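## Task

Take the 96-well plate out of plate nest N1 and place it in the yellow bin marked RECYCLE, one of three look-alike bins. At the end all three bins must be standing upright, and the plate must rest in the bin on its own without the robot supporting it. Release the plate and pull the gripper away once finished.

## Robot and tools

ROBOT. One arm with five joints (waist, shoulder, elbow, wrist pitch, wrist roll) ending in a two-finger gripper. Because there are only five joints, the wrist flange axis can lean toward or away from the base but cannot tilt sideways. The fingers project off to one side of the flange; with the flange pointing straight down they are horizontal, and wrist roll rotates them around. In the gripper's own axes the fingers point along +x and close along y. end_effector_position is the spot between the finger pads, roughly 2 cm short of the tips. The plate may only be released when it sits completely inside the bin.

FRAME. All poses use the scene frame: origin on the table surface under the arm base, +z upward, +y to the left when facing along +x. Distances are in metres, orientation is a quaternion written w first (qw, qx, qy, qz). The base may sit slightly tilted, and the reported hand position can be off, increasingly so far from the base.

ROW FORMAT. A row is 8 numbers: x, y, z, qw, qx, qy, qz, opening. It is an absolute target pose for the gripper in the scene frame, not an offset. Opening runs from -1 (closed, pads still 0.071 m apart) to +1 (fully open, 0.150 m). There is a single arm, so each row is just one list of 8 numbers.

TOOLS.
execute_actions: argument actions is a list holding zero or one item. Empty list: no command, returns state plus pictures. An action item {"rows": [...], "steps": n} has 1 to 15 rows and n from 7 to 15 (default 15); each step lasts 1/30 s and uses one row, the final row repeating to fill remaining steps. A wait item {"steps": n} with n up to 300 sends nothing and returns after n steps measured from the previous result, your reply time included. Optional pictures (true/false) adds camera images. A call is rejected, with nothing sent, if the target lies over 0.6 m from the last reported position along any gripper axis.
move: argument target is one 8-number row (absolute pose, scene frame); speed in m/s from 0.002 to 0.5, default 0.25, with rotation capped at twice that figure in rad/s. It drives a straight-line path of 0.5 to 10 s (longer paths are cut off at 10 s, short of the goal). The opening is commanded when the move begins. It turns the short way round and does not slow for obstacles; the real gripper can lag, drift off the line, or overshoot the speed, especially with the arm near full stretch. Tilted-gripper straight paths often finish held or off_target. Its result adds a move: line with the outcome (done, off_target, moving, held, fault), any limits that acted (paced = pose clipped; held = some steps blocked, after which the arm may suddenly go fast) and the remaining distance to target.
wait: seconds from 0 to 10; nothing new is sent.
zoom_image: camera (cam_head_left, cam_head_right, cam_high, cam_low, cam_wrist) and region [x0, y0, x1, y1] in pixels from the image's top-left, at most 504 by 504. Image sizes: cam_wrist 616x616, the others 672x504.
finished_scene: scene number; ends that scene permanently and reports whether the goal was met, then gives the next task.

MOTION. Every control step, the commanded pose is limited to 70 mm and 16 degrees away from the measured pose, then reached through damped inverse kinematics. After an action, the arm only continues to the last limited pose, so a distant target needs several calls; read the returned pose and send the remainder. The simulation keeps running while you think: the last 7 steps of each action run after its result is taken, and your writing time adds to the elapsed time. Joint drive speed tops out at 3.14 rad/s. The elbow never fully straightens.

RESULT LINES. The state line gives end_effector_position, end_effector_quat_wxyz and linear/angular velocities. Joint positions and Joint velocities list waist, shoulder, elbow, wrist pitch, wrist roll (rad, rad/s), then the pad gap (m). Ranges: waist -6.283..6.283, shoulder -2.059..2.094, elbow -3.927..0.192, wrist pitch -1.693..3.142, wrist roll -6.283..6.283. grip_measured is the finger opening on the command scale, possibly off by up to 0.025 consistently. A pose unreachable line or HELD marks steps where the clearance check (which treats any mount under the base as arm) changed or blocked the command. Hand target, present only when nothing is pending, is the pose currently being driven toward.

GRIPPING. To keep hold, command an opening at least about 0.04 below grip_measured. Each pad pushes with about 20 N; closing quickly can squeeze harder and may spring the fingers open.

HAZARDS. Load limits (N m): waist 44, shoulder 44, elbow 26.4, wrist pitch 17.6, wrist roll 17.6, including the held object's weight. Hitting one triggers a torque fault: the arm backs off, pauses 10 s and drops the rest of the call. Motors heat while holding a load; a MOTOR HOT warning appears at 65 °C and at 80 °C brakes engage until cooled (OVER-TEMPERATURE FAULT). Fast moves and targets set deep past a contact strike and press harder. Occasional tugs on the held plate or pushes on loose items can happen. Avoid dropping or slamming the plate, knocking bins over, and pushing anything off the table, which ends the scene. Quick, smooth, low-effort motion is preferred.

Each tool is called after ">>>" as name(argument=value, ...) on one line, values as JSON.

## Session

>>> execute_actions(actions=[])

Scene clock: 0.00 s of 8400.00 s.
end_effector_position=(+0.1959, -0.4153, +0.1233) grip_measured=+1.00 end_effector_quat_wxyz=(+0.953, +0.224, +0.081, -0.185) end_effector_velocity=(-0.000, +0.000, -0.000) end_effector_angular_velocity=(+0.000, +0.000, -0.000)
Joint positions: [-1.397  0.431 -0.848  0.915 -1.027  0.15 ]
Joint velocities: [-0.  0.  0. -0.  0.  0.]
Hand target: +0.196, -0.415, +0.123; +0.953, +0.224, +0.081, -0.185

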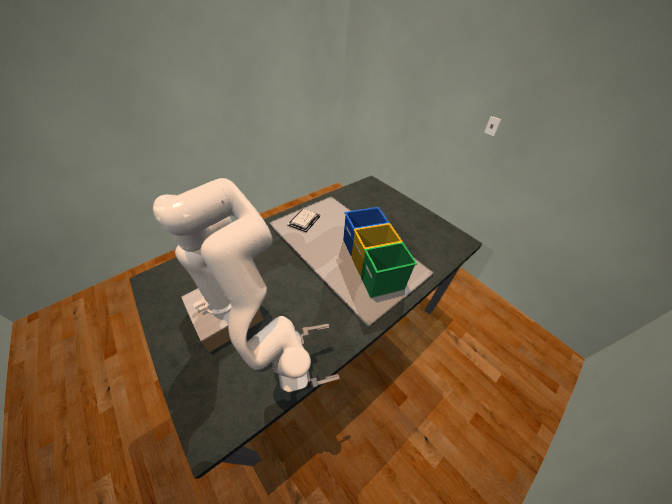

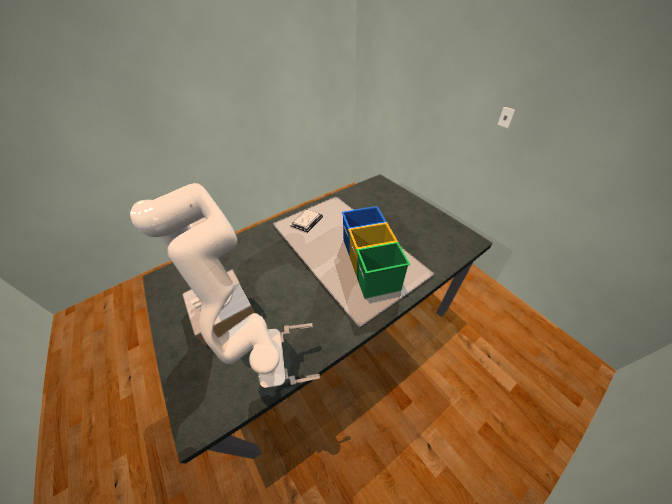

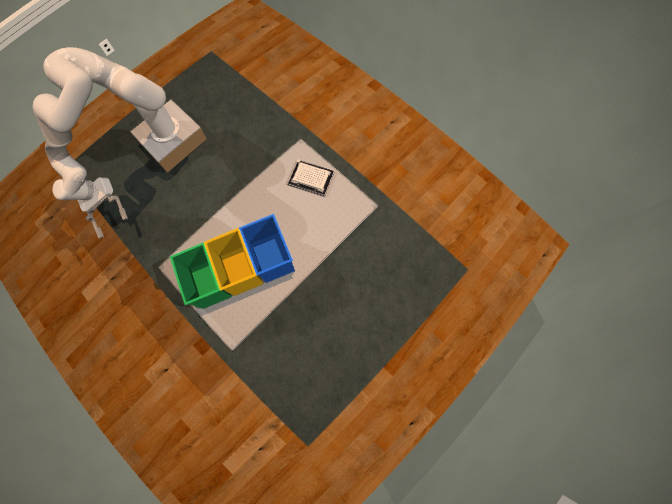

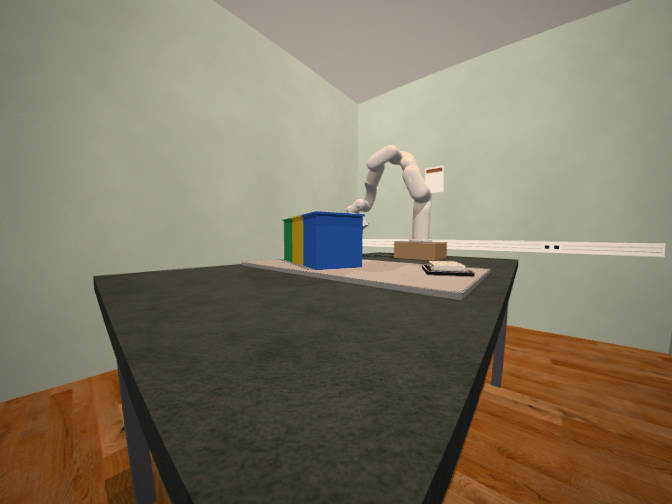

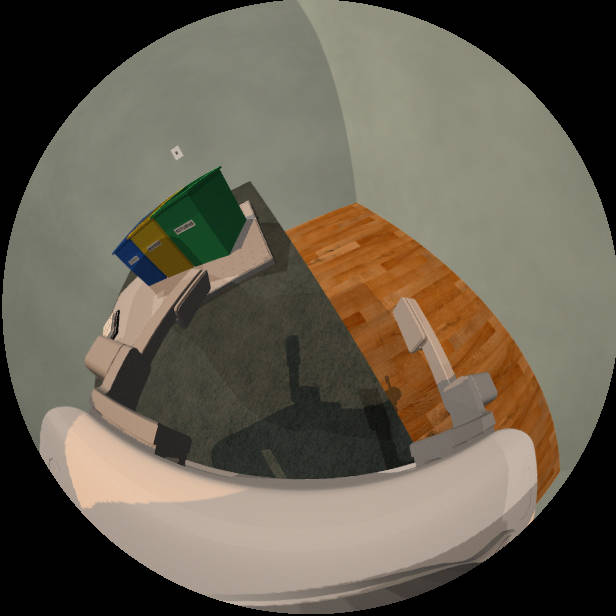

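>>> move(target=[0.5,0.165,0.08,0.959,0,0,0.284,1])

Scene clock: 3.70 s of 8400.00 s.
end_effector_position=(+0.4991, +0.1662, +0.0797) grip_measured=+1.00 end_effector_quat_wxyz=(+0.959, -0.008, +0.001, +0.284) end_effector_velocity=(+0.001, +0.002, +0.000) end_effector_angular_velocity=(+0.000, -0.002, +0.002)
Joint positions: [ 0.238  0.621 -0.686  0.067 -0.351  0.15 ]
Joint velocities: [ 0.003  0.003 -0.006  0.001  0.001  0.   ]
Hand target: +0.499, +0.166, +0.080; +0.959, -0.008, +0.001, +0.284
Off the commanded pose: 0.002 m, 1 deg.
Kept back: nothing.
move: done

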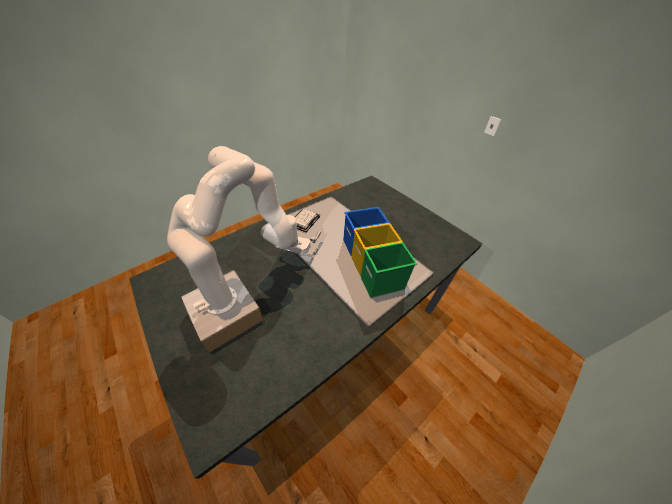

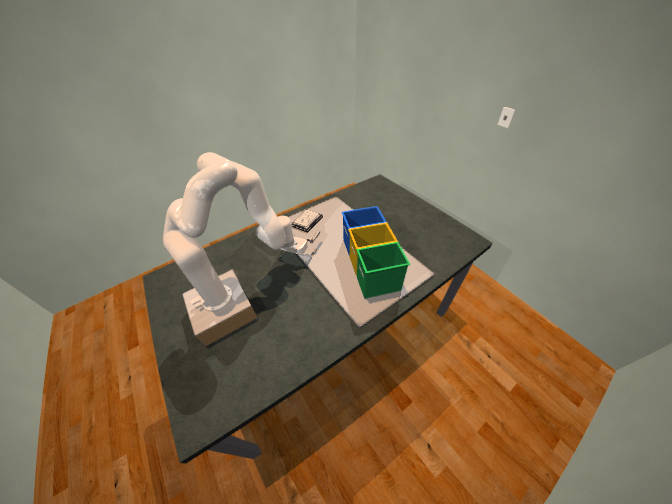

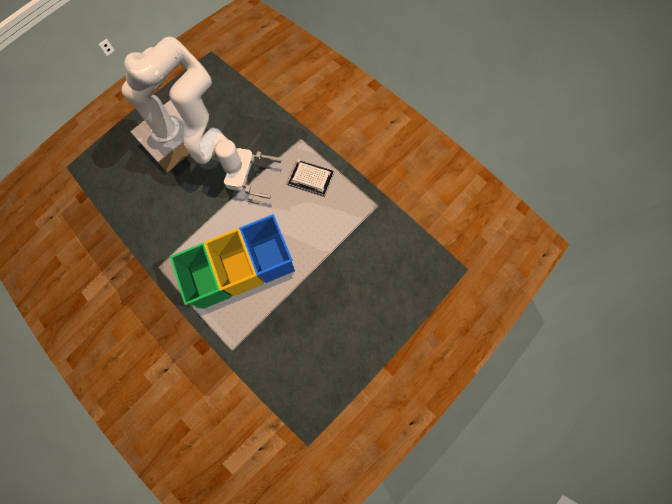

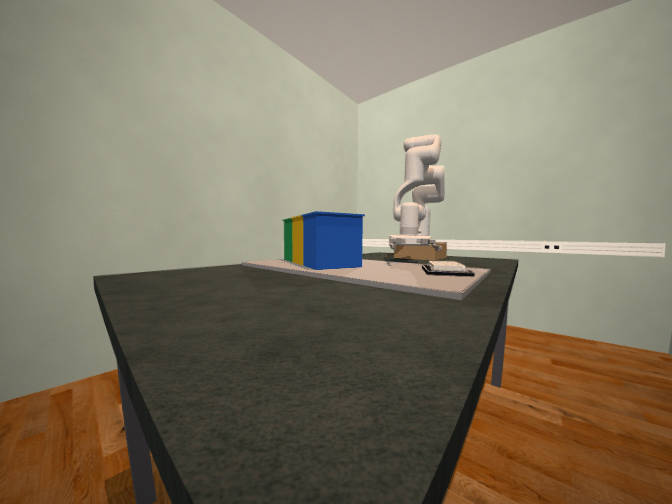

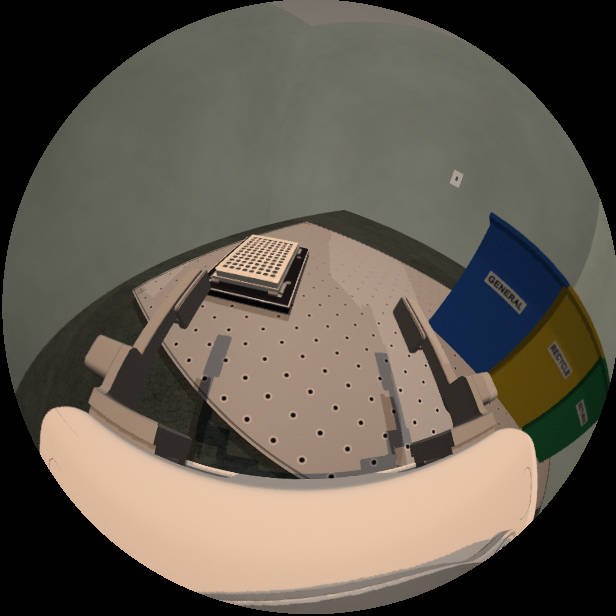

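>>> move(target=[0.575,0.268,0.065,0.964,0,0,0.267,1])

Scene clock: 5.10 s of 8400.00 s.
end_effector_position=(+0.5746, +0.2680, +0.0650) grip_measured=+1.00 end_effector_quat_wxyz=(+0.964, -0.008, -0.001, +0.267) end_effector_velocity=(+0.001, +0.002, -0.000) end_effector_angular_velocity=(+0.000, -0.001, +0.002)
Joint positions: [ 0.419  0.809 -1.084  0.274 -0.134  0.15 ]
Joint velocities: [ 0.002  0.003 -0.007  0.002  0.     0.   ]
Hand target: +0.575, +0.268, +0.065; +0.964, -0.008, -0.001, +0.267
Off the commanded pose: 0.000 m, 1 deg.
Kept back: nothing.
move: done

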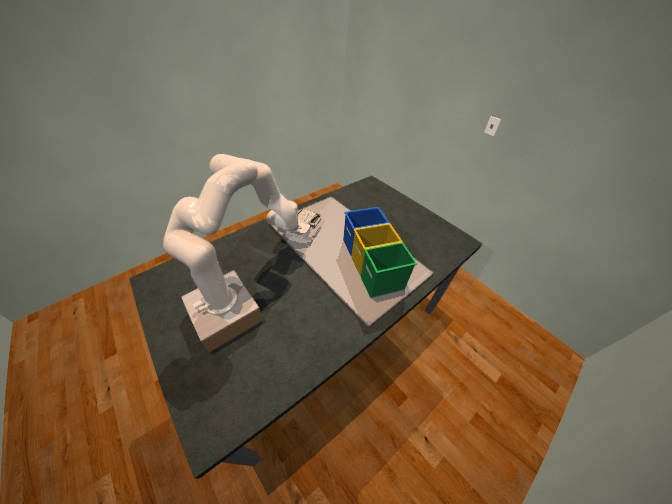

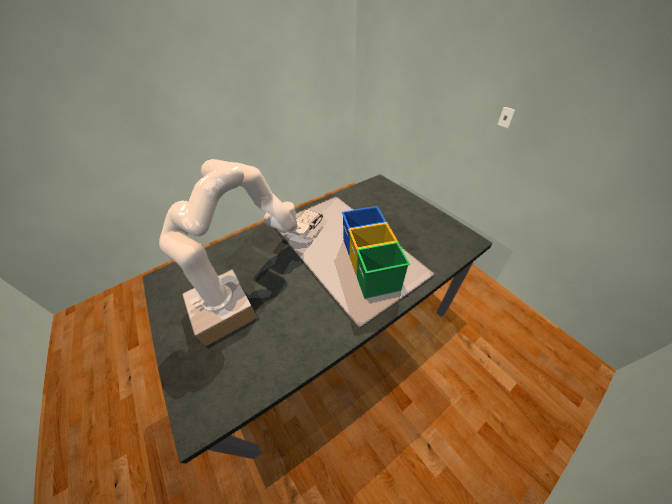

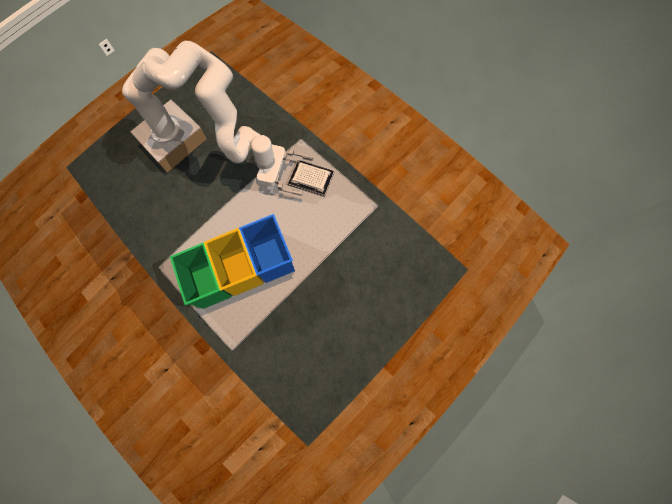

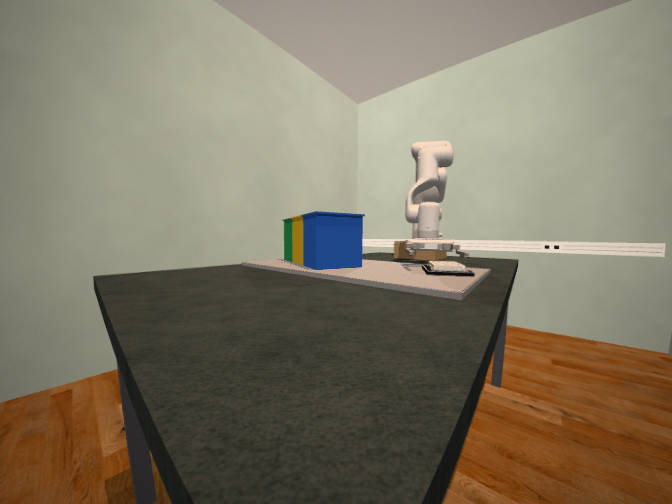

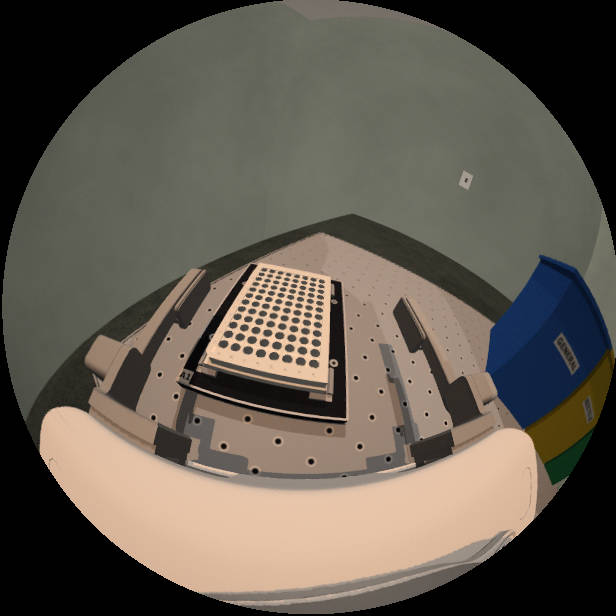

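>>> move(target=[0.608,0.314,0.06,0.976,0,0,0.216,1], speed=0.12)

Scene clock: 6.33 s of 8400.00 s.
end_effector_position=(+0.6077, +0.3138, +0.0600) grip_measured=+1.00 end_effector_quat_wxyz=(+0.976, -0.008, -0.002, +0.216) end_effector_velocity=(+0.001, +0.002, +0.000) end_effector_angular_velocity=(+0.001, -0.001, -0.001)
Joint positions: [ 0.502  0.912 -1.301  0.387  0.054  0.15 ]
Joint velocities: [ 0.002  0.003 -0.008  0.004  0.003  0.   ]
Hand target: +0.608, +0.314, +0.060; +0.976, -0.007, -0.002, +0.216
Off the commanded pose: 0.000 m, 1 deg.
Kept back: nothing.
move: done

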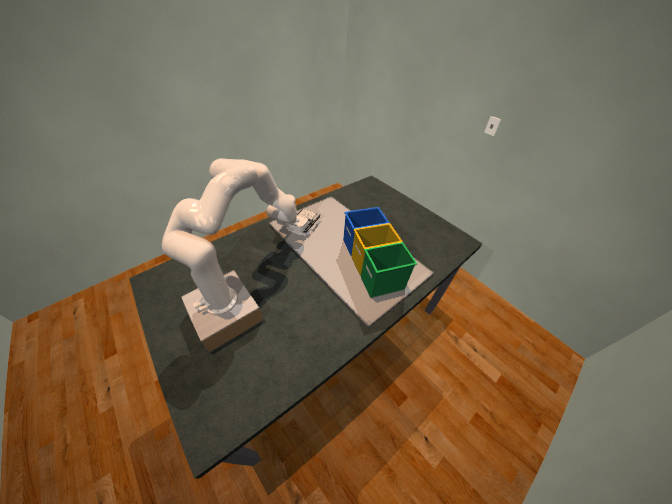

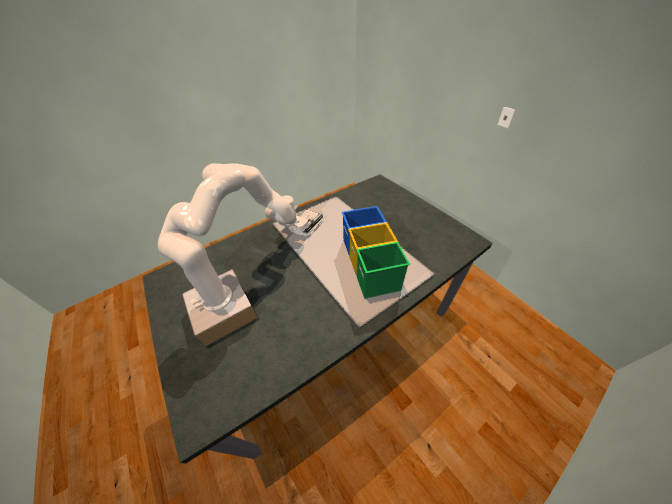

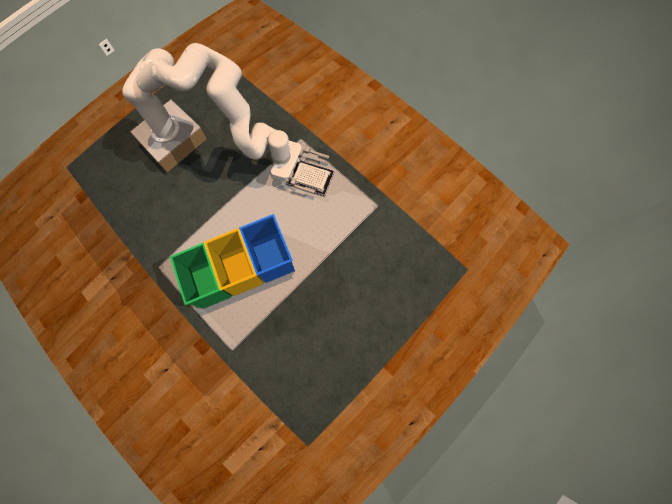

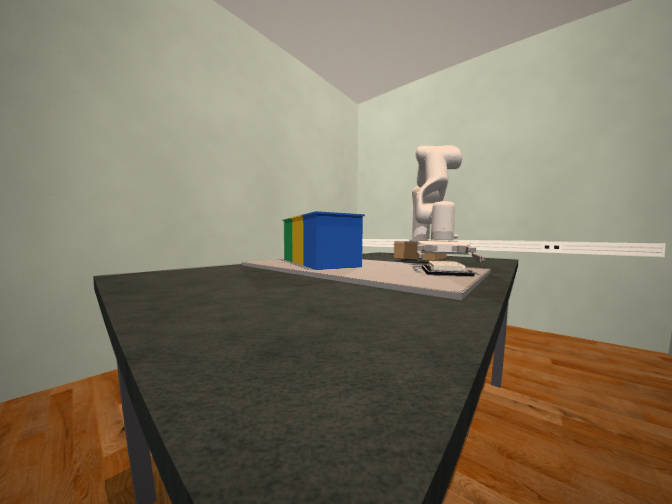

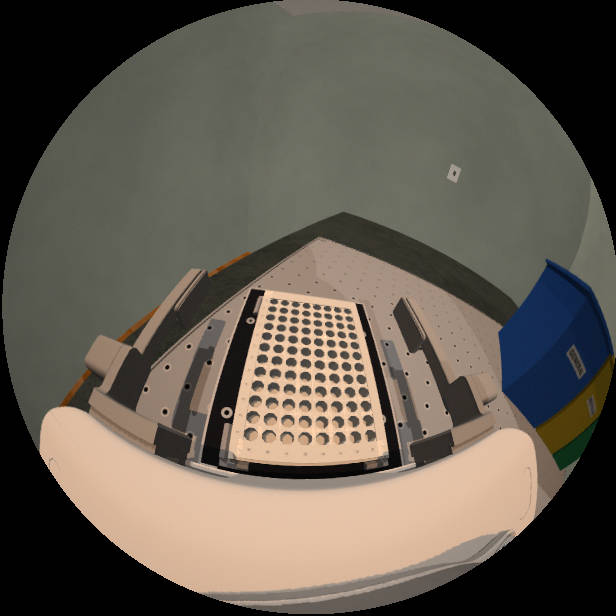

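Well aligned. Advance a bit deeper for a better grip.

>>> move(target=[0.631,0.323,0.037,0.976,0,0,0.216,1], speed=0.06)

>>> move(target=[0.631,0.323,0.037,0.976,0,0,0.216,-0.85])

Scene clock: 7.53 s of 8400.00 s.
end_effector_position=(+0.6309, +0.3230, +0.0373) grip_measured=+1.00 end_effector_quat_wxyz=(+0.976, -0.007, -0.002, +0.216) end_effector_velocity=(+0.001, +0.001, -0.001) end_effector_angular_velocity=(-0.000, +0.000, +0.000)
Joint positions: [ 0.498  1.029 -1.457  0.426  0.049  0.15 ]
Joint velocities: [-0.     0.005 -0.009  0.003 -0.001  0.   ]
Hand target: +0.631, +0.323, +0.037; +0.976, -0.007, -0.002, +0.216
Off the commanded pose: 0.000 m, 1 deg.
Kept back: nothing.
move: done

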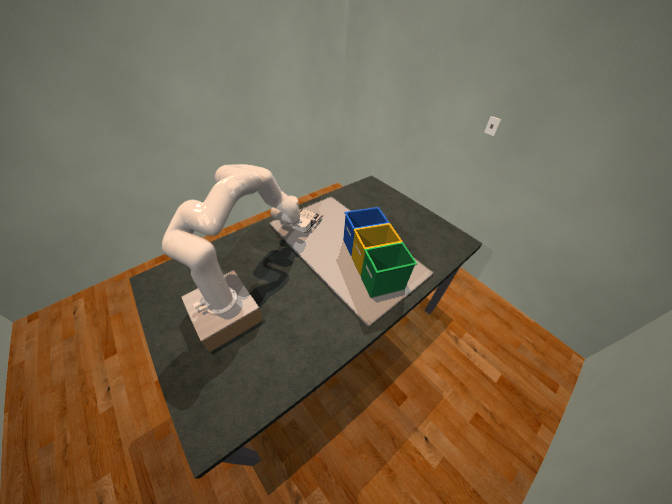

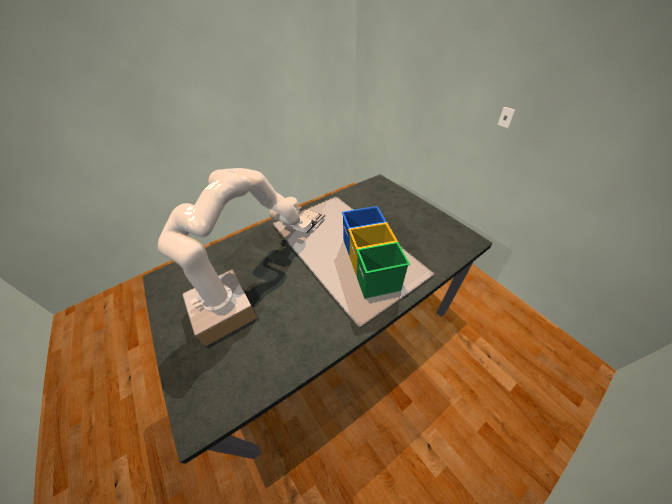

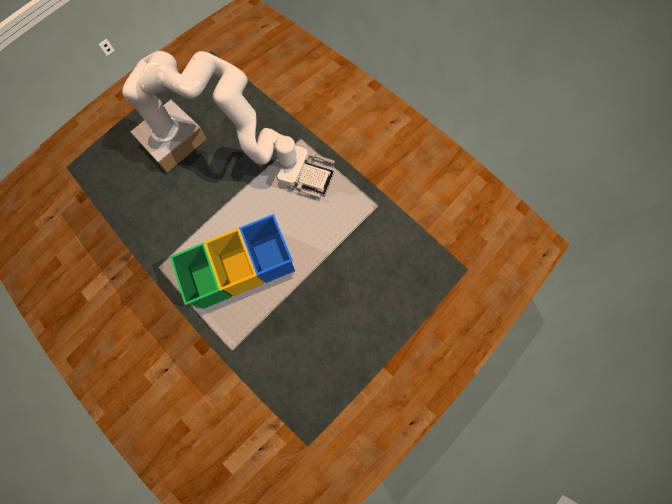

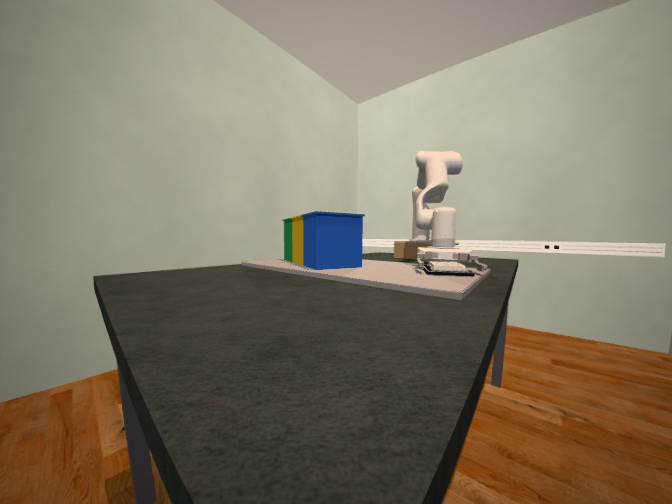

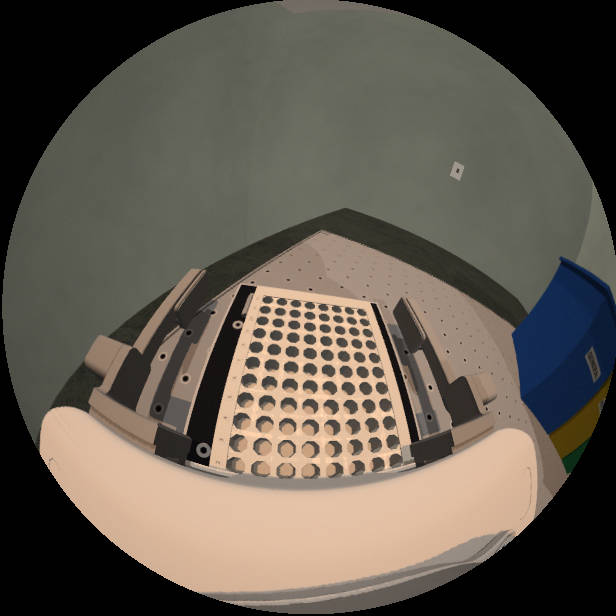

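Scene clock: 8.23 s of 8400.00 s.
end_effector_position=(+0.6331, +0.3218, +0.0392) grip_measured=-0.59 end_effector_quat_wxyz=(+0.977, -0.007, -0.004, +0.214) end_effector_velocity=(-0.001, +0.002, -0.001) end_effector_angular_velocity=(-0.001, +0.002, +0.004)
Joint positions: [ 0.495  1.028 -1.46   0.425  0.051  0.087]
Joint velocities: [ 0.003  0.002 -0.     0.001 -0.001 -0.   ]
Hand target: +0.631, +0.323, +0.037; +0.976, -0.007, -0.002, +0.216
Off the commanded pose: 0.003 m, 1 deg.
Kept back: nothing.
move: done

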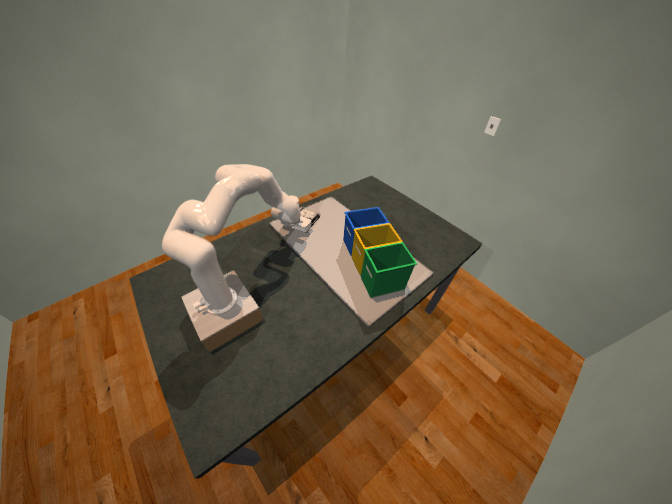

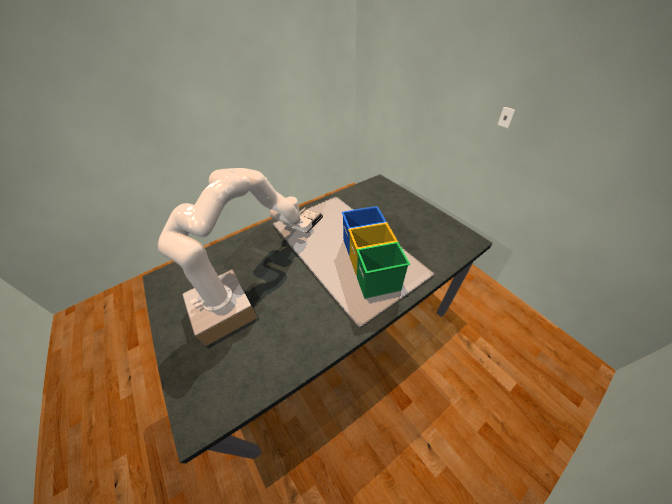

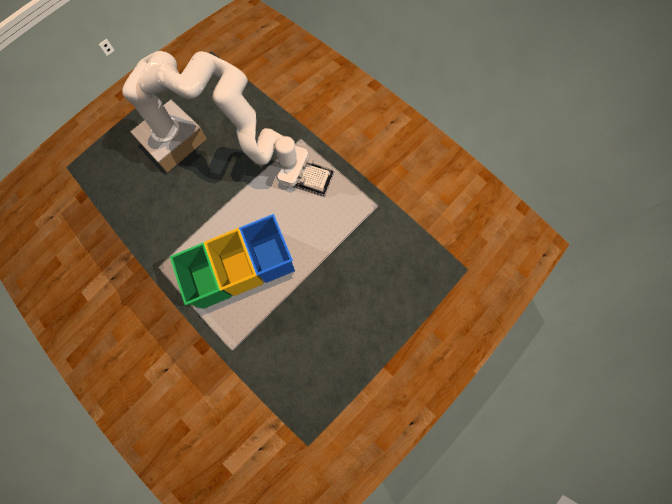

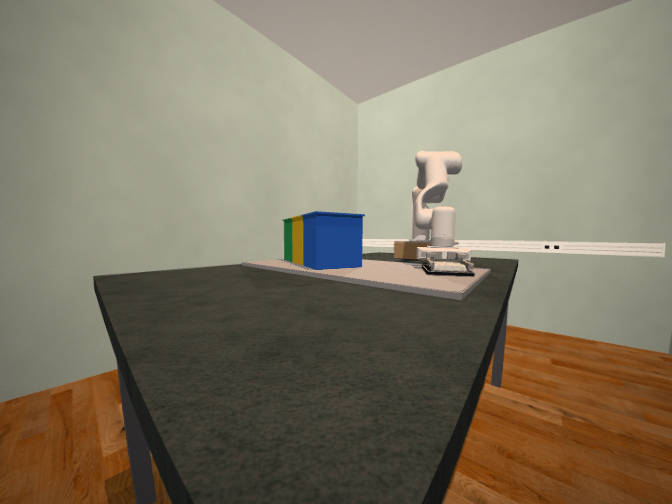

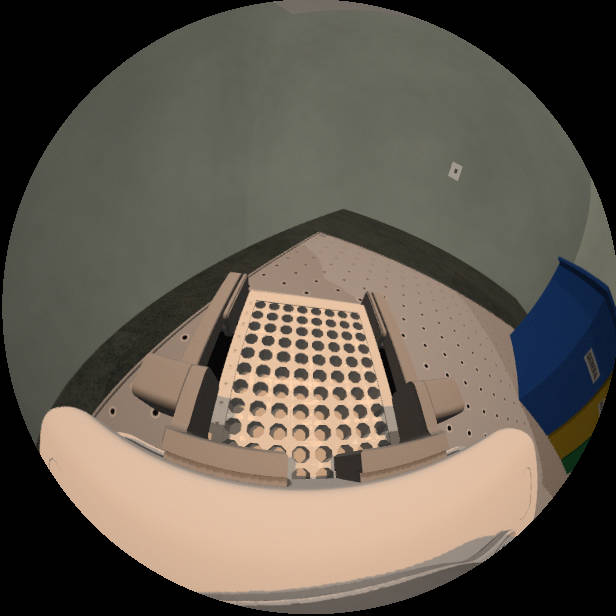

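>>> move(target=[0.62,0.3,0.2,0.976,0,0,0.216,-0.85], speed=0.15)

>>> move(target=[0.48,-0.14,0.33,0.143,0,0,0.99,-0.85], speed=0.25)

>>> move(target=[0.6,-0.178,0.34,0.101,-0.7,0.101,0.7,-0.85], speed=0.12)

Scene clock: 10.13 s of 8400.00 s.
end_effector_position=(+0.6200, +0.3000, +0.1993) grip_measured=-0.70 end_effector_quat_wxyz=(+0.976, -0.008, -0.001, +0.216) end_effector_velocity=(+0.002, -0.000, +0.006) end_effector_angular_velocity=(+0.003, -0.006, -0.001)
Joint positions: [ 0.465  0.563 -1.204  0.64   0.016  0.083]
Joint velocities: [-0.001 -0.009 -0.001  0.003 -0.     0.   ]
Hand target: +0.620, +0.300, +0.200; +0.976, -0.008, -0.002, +0.216
Off the commanded pose: 0.001 m, 1 deg.
Kept back: nothing.
move: done

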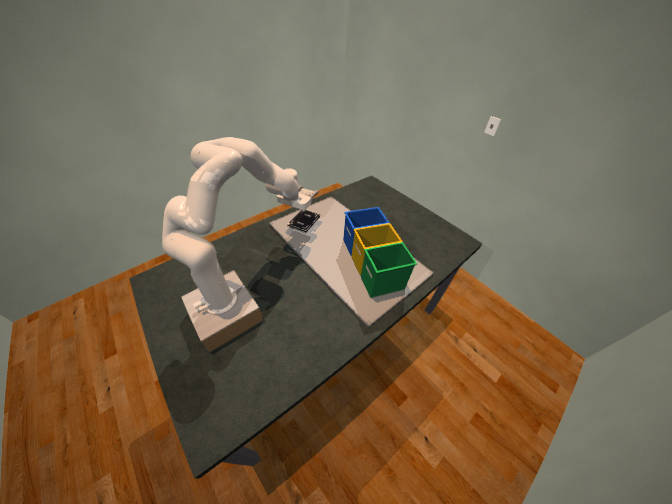

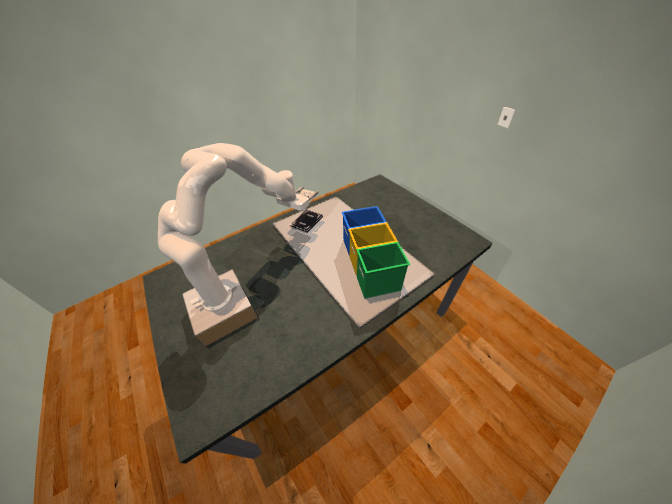

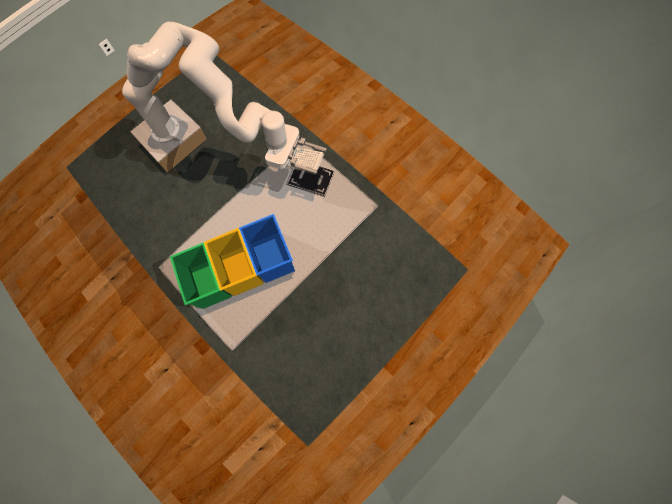

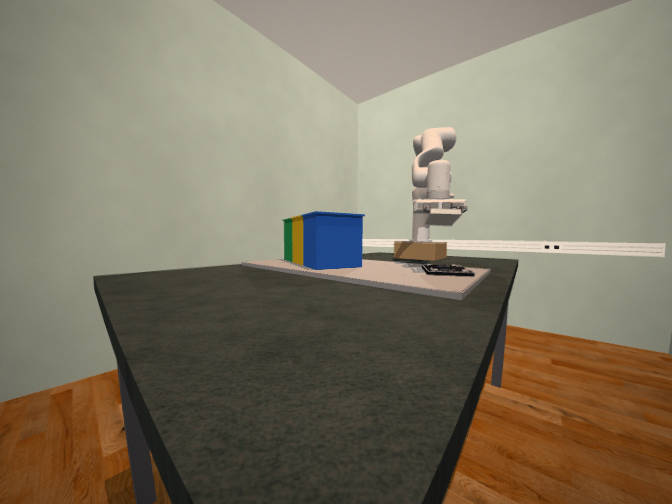

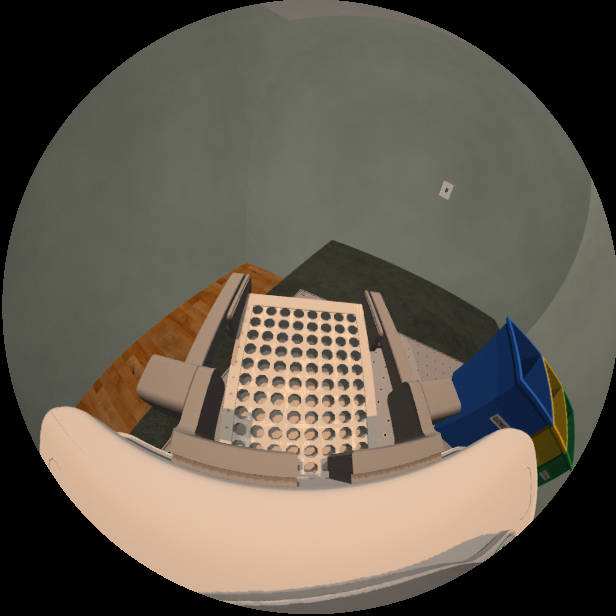

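Scene clock: 15.47 s of 8400.00 s.
end_effector_position=(+0.4807, -0.1410, +0.3299) grip_measured=-0.85 end_effector_quat_wxyz=(+0.143, +0.001, +0.006, +0.990) end_effector_velocity=(-0.001, -0.003, +0.001) end_effector_angular_velocity=(+0.000, +0.000, +0.004)
Joint positions: [-0.277  0.743 -1.904  1.17  -3.145  0.077]
Joint velocities: [-0.003 -0.001 -0.     0.001 -0.007  0.   ]
Hand target: +0.481, -0.141, +0.330; +0.143, +0.001, +0.006, +0.990
Off the commanded pose: 0.001 m, 1 deg.
Kept back: nothing.
move: done

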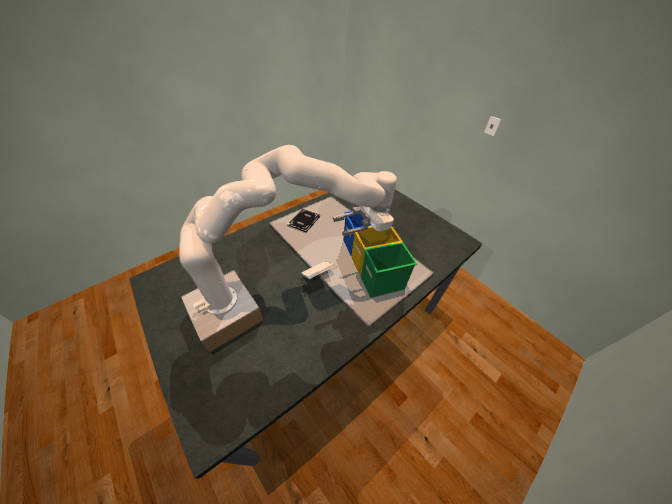

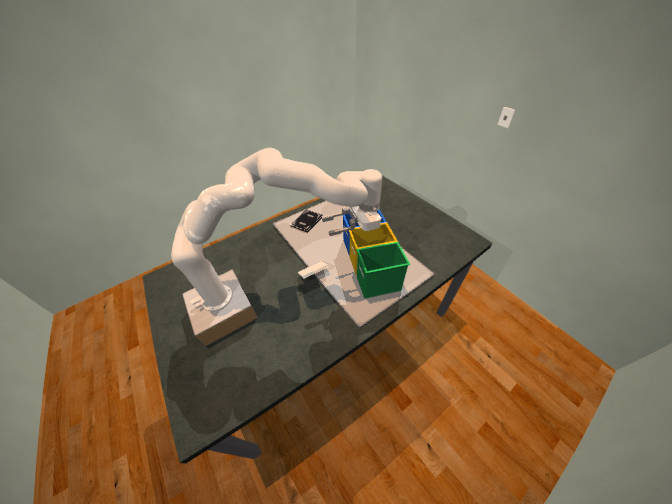

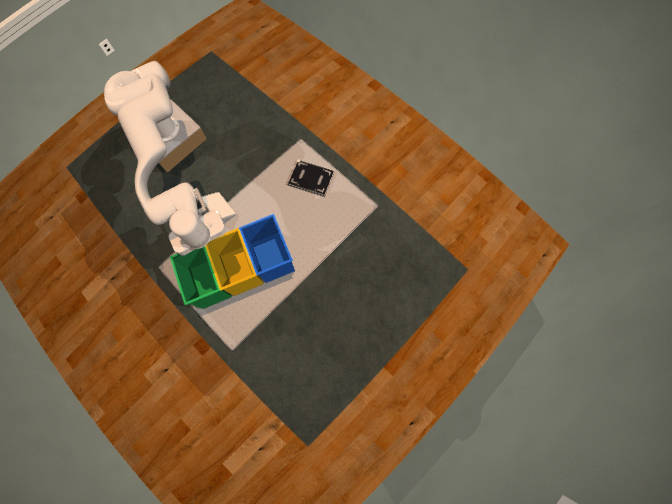

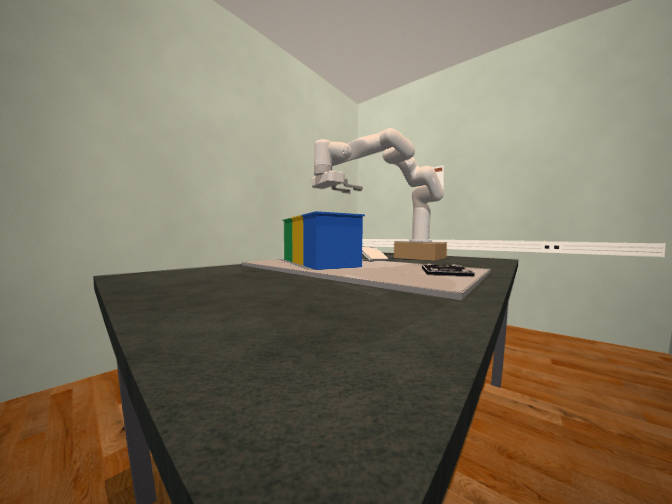

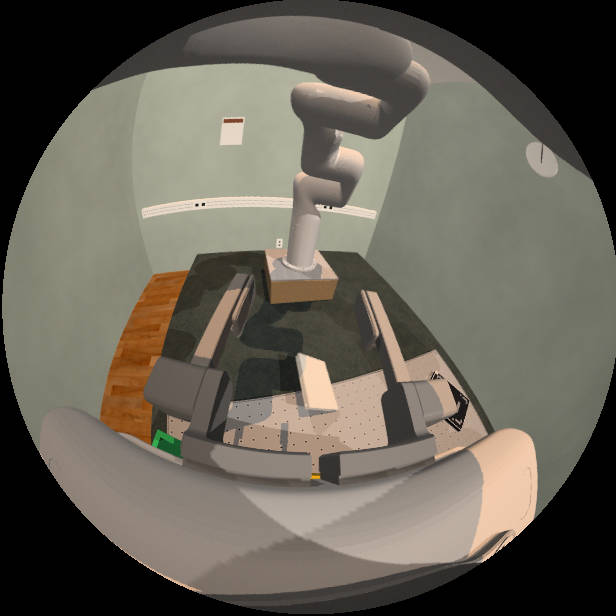

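Scene clock: 22.40 s of 8400.00 s.
end_effector_position=(+0.6003, -0.1777, +0.3402) grip_measured=-0.85 end_effector_quat_wxyz=(-0.103, +0.699, -0.105, -0.700) end_effector_velocity=(+0.001, +0.000, +0.000) end_effector_angular_velocity=(-0.002, -0.007, +0.001)
Joint positions: [-0.282  0.491 -1.299 -0.753 -3.132  0.077]
Joint velocities: [ 0.001  0.002  0.    -0.009  0.     0.   ]
Hand target: +0.600, -0.178, +0.340; -0.103, +0.699, -0.105, -0.700
Off the commanded pose: 0.000 m, 1 deg.
Kept back: nothing.
move: done

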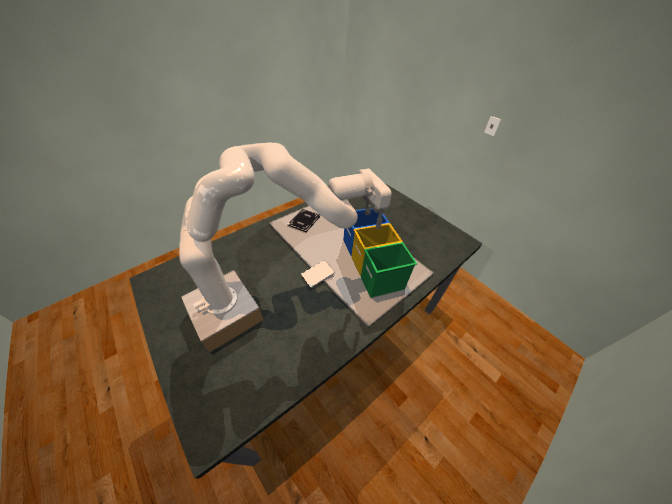

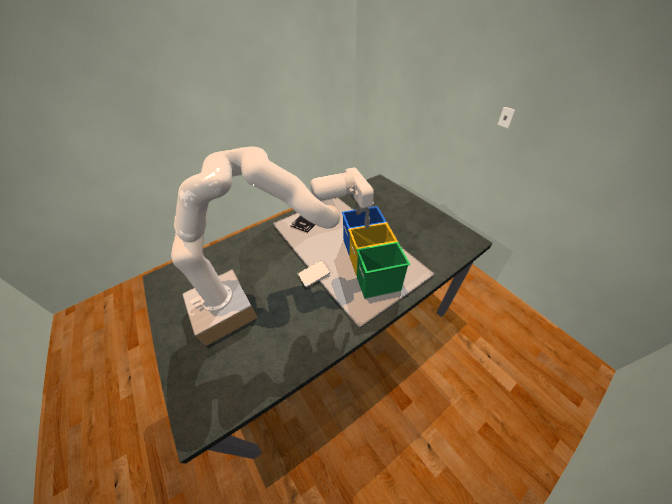

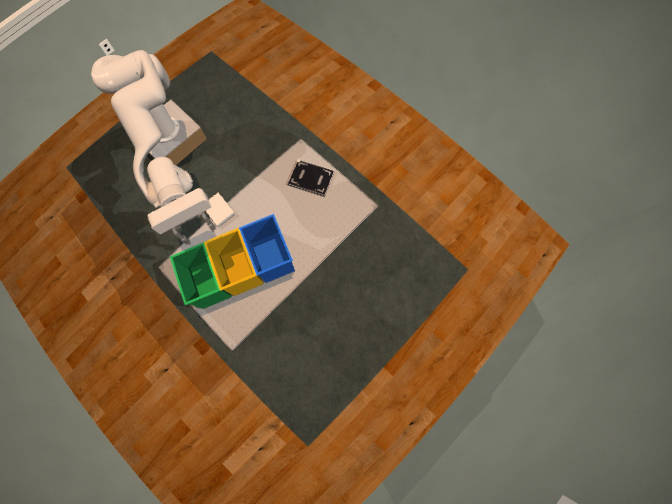

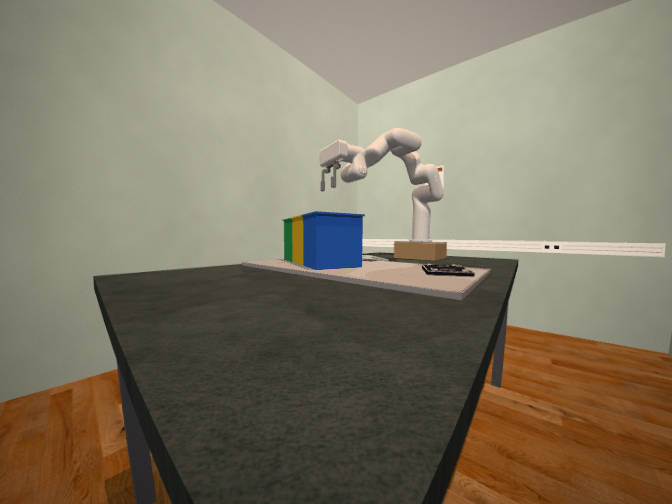

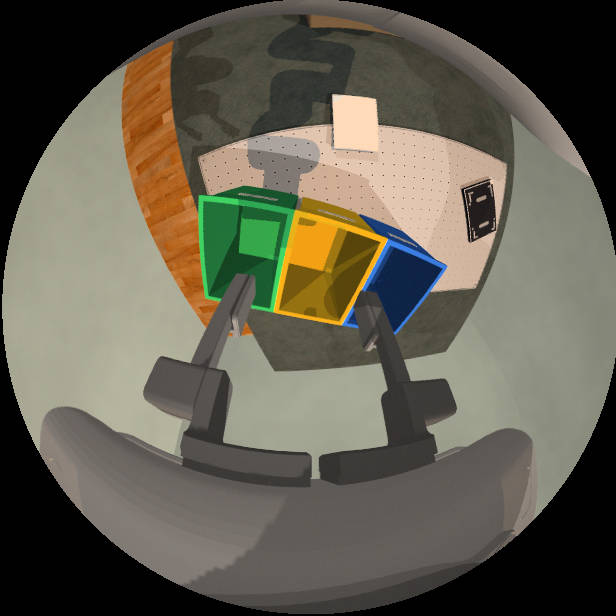

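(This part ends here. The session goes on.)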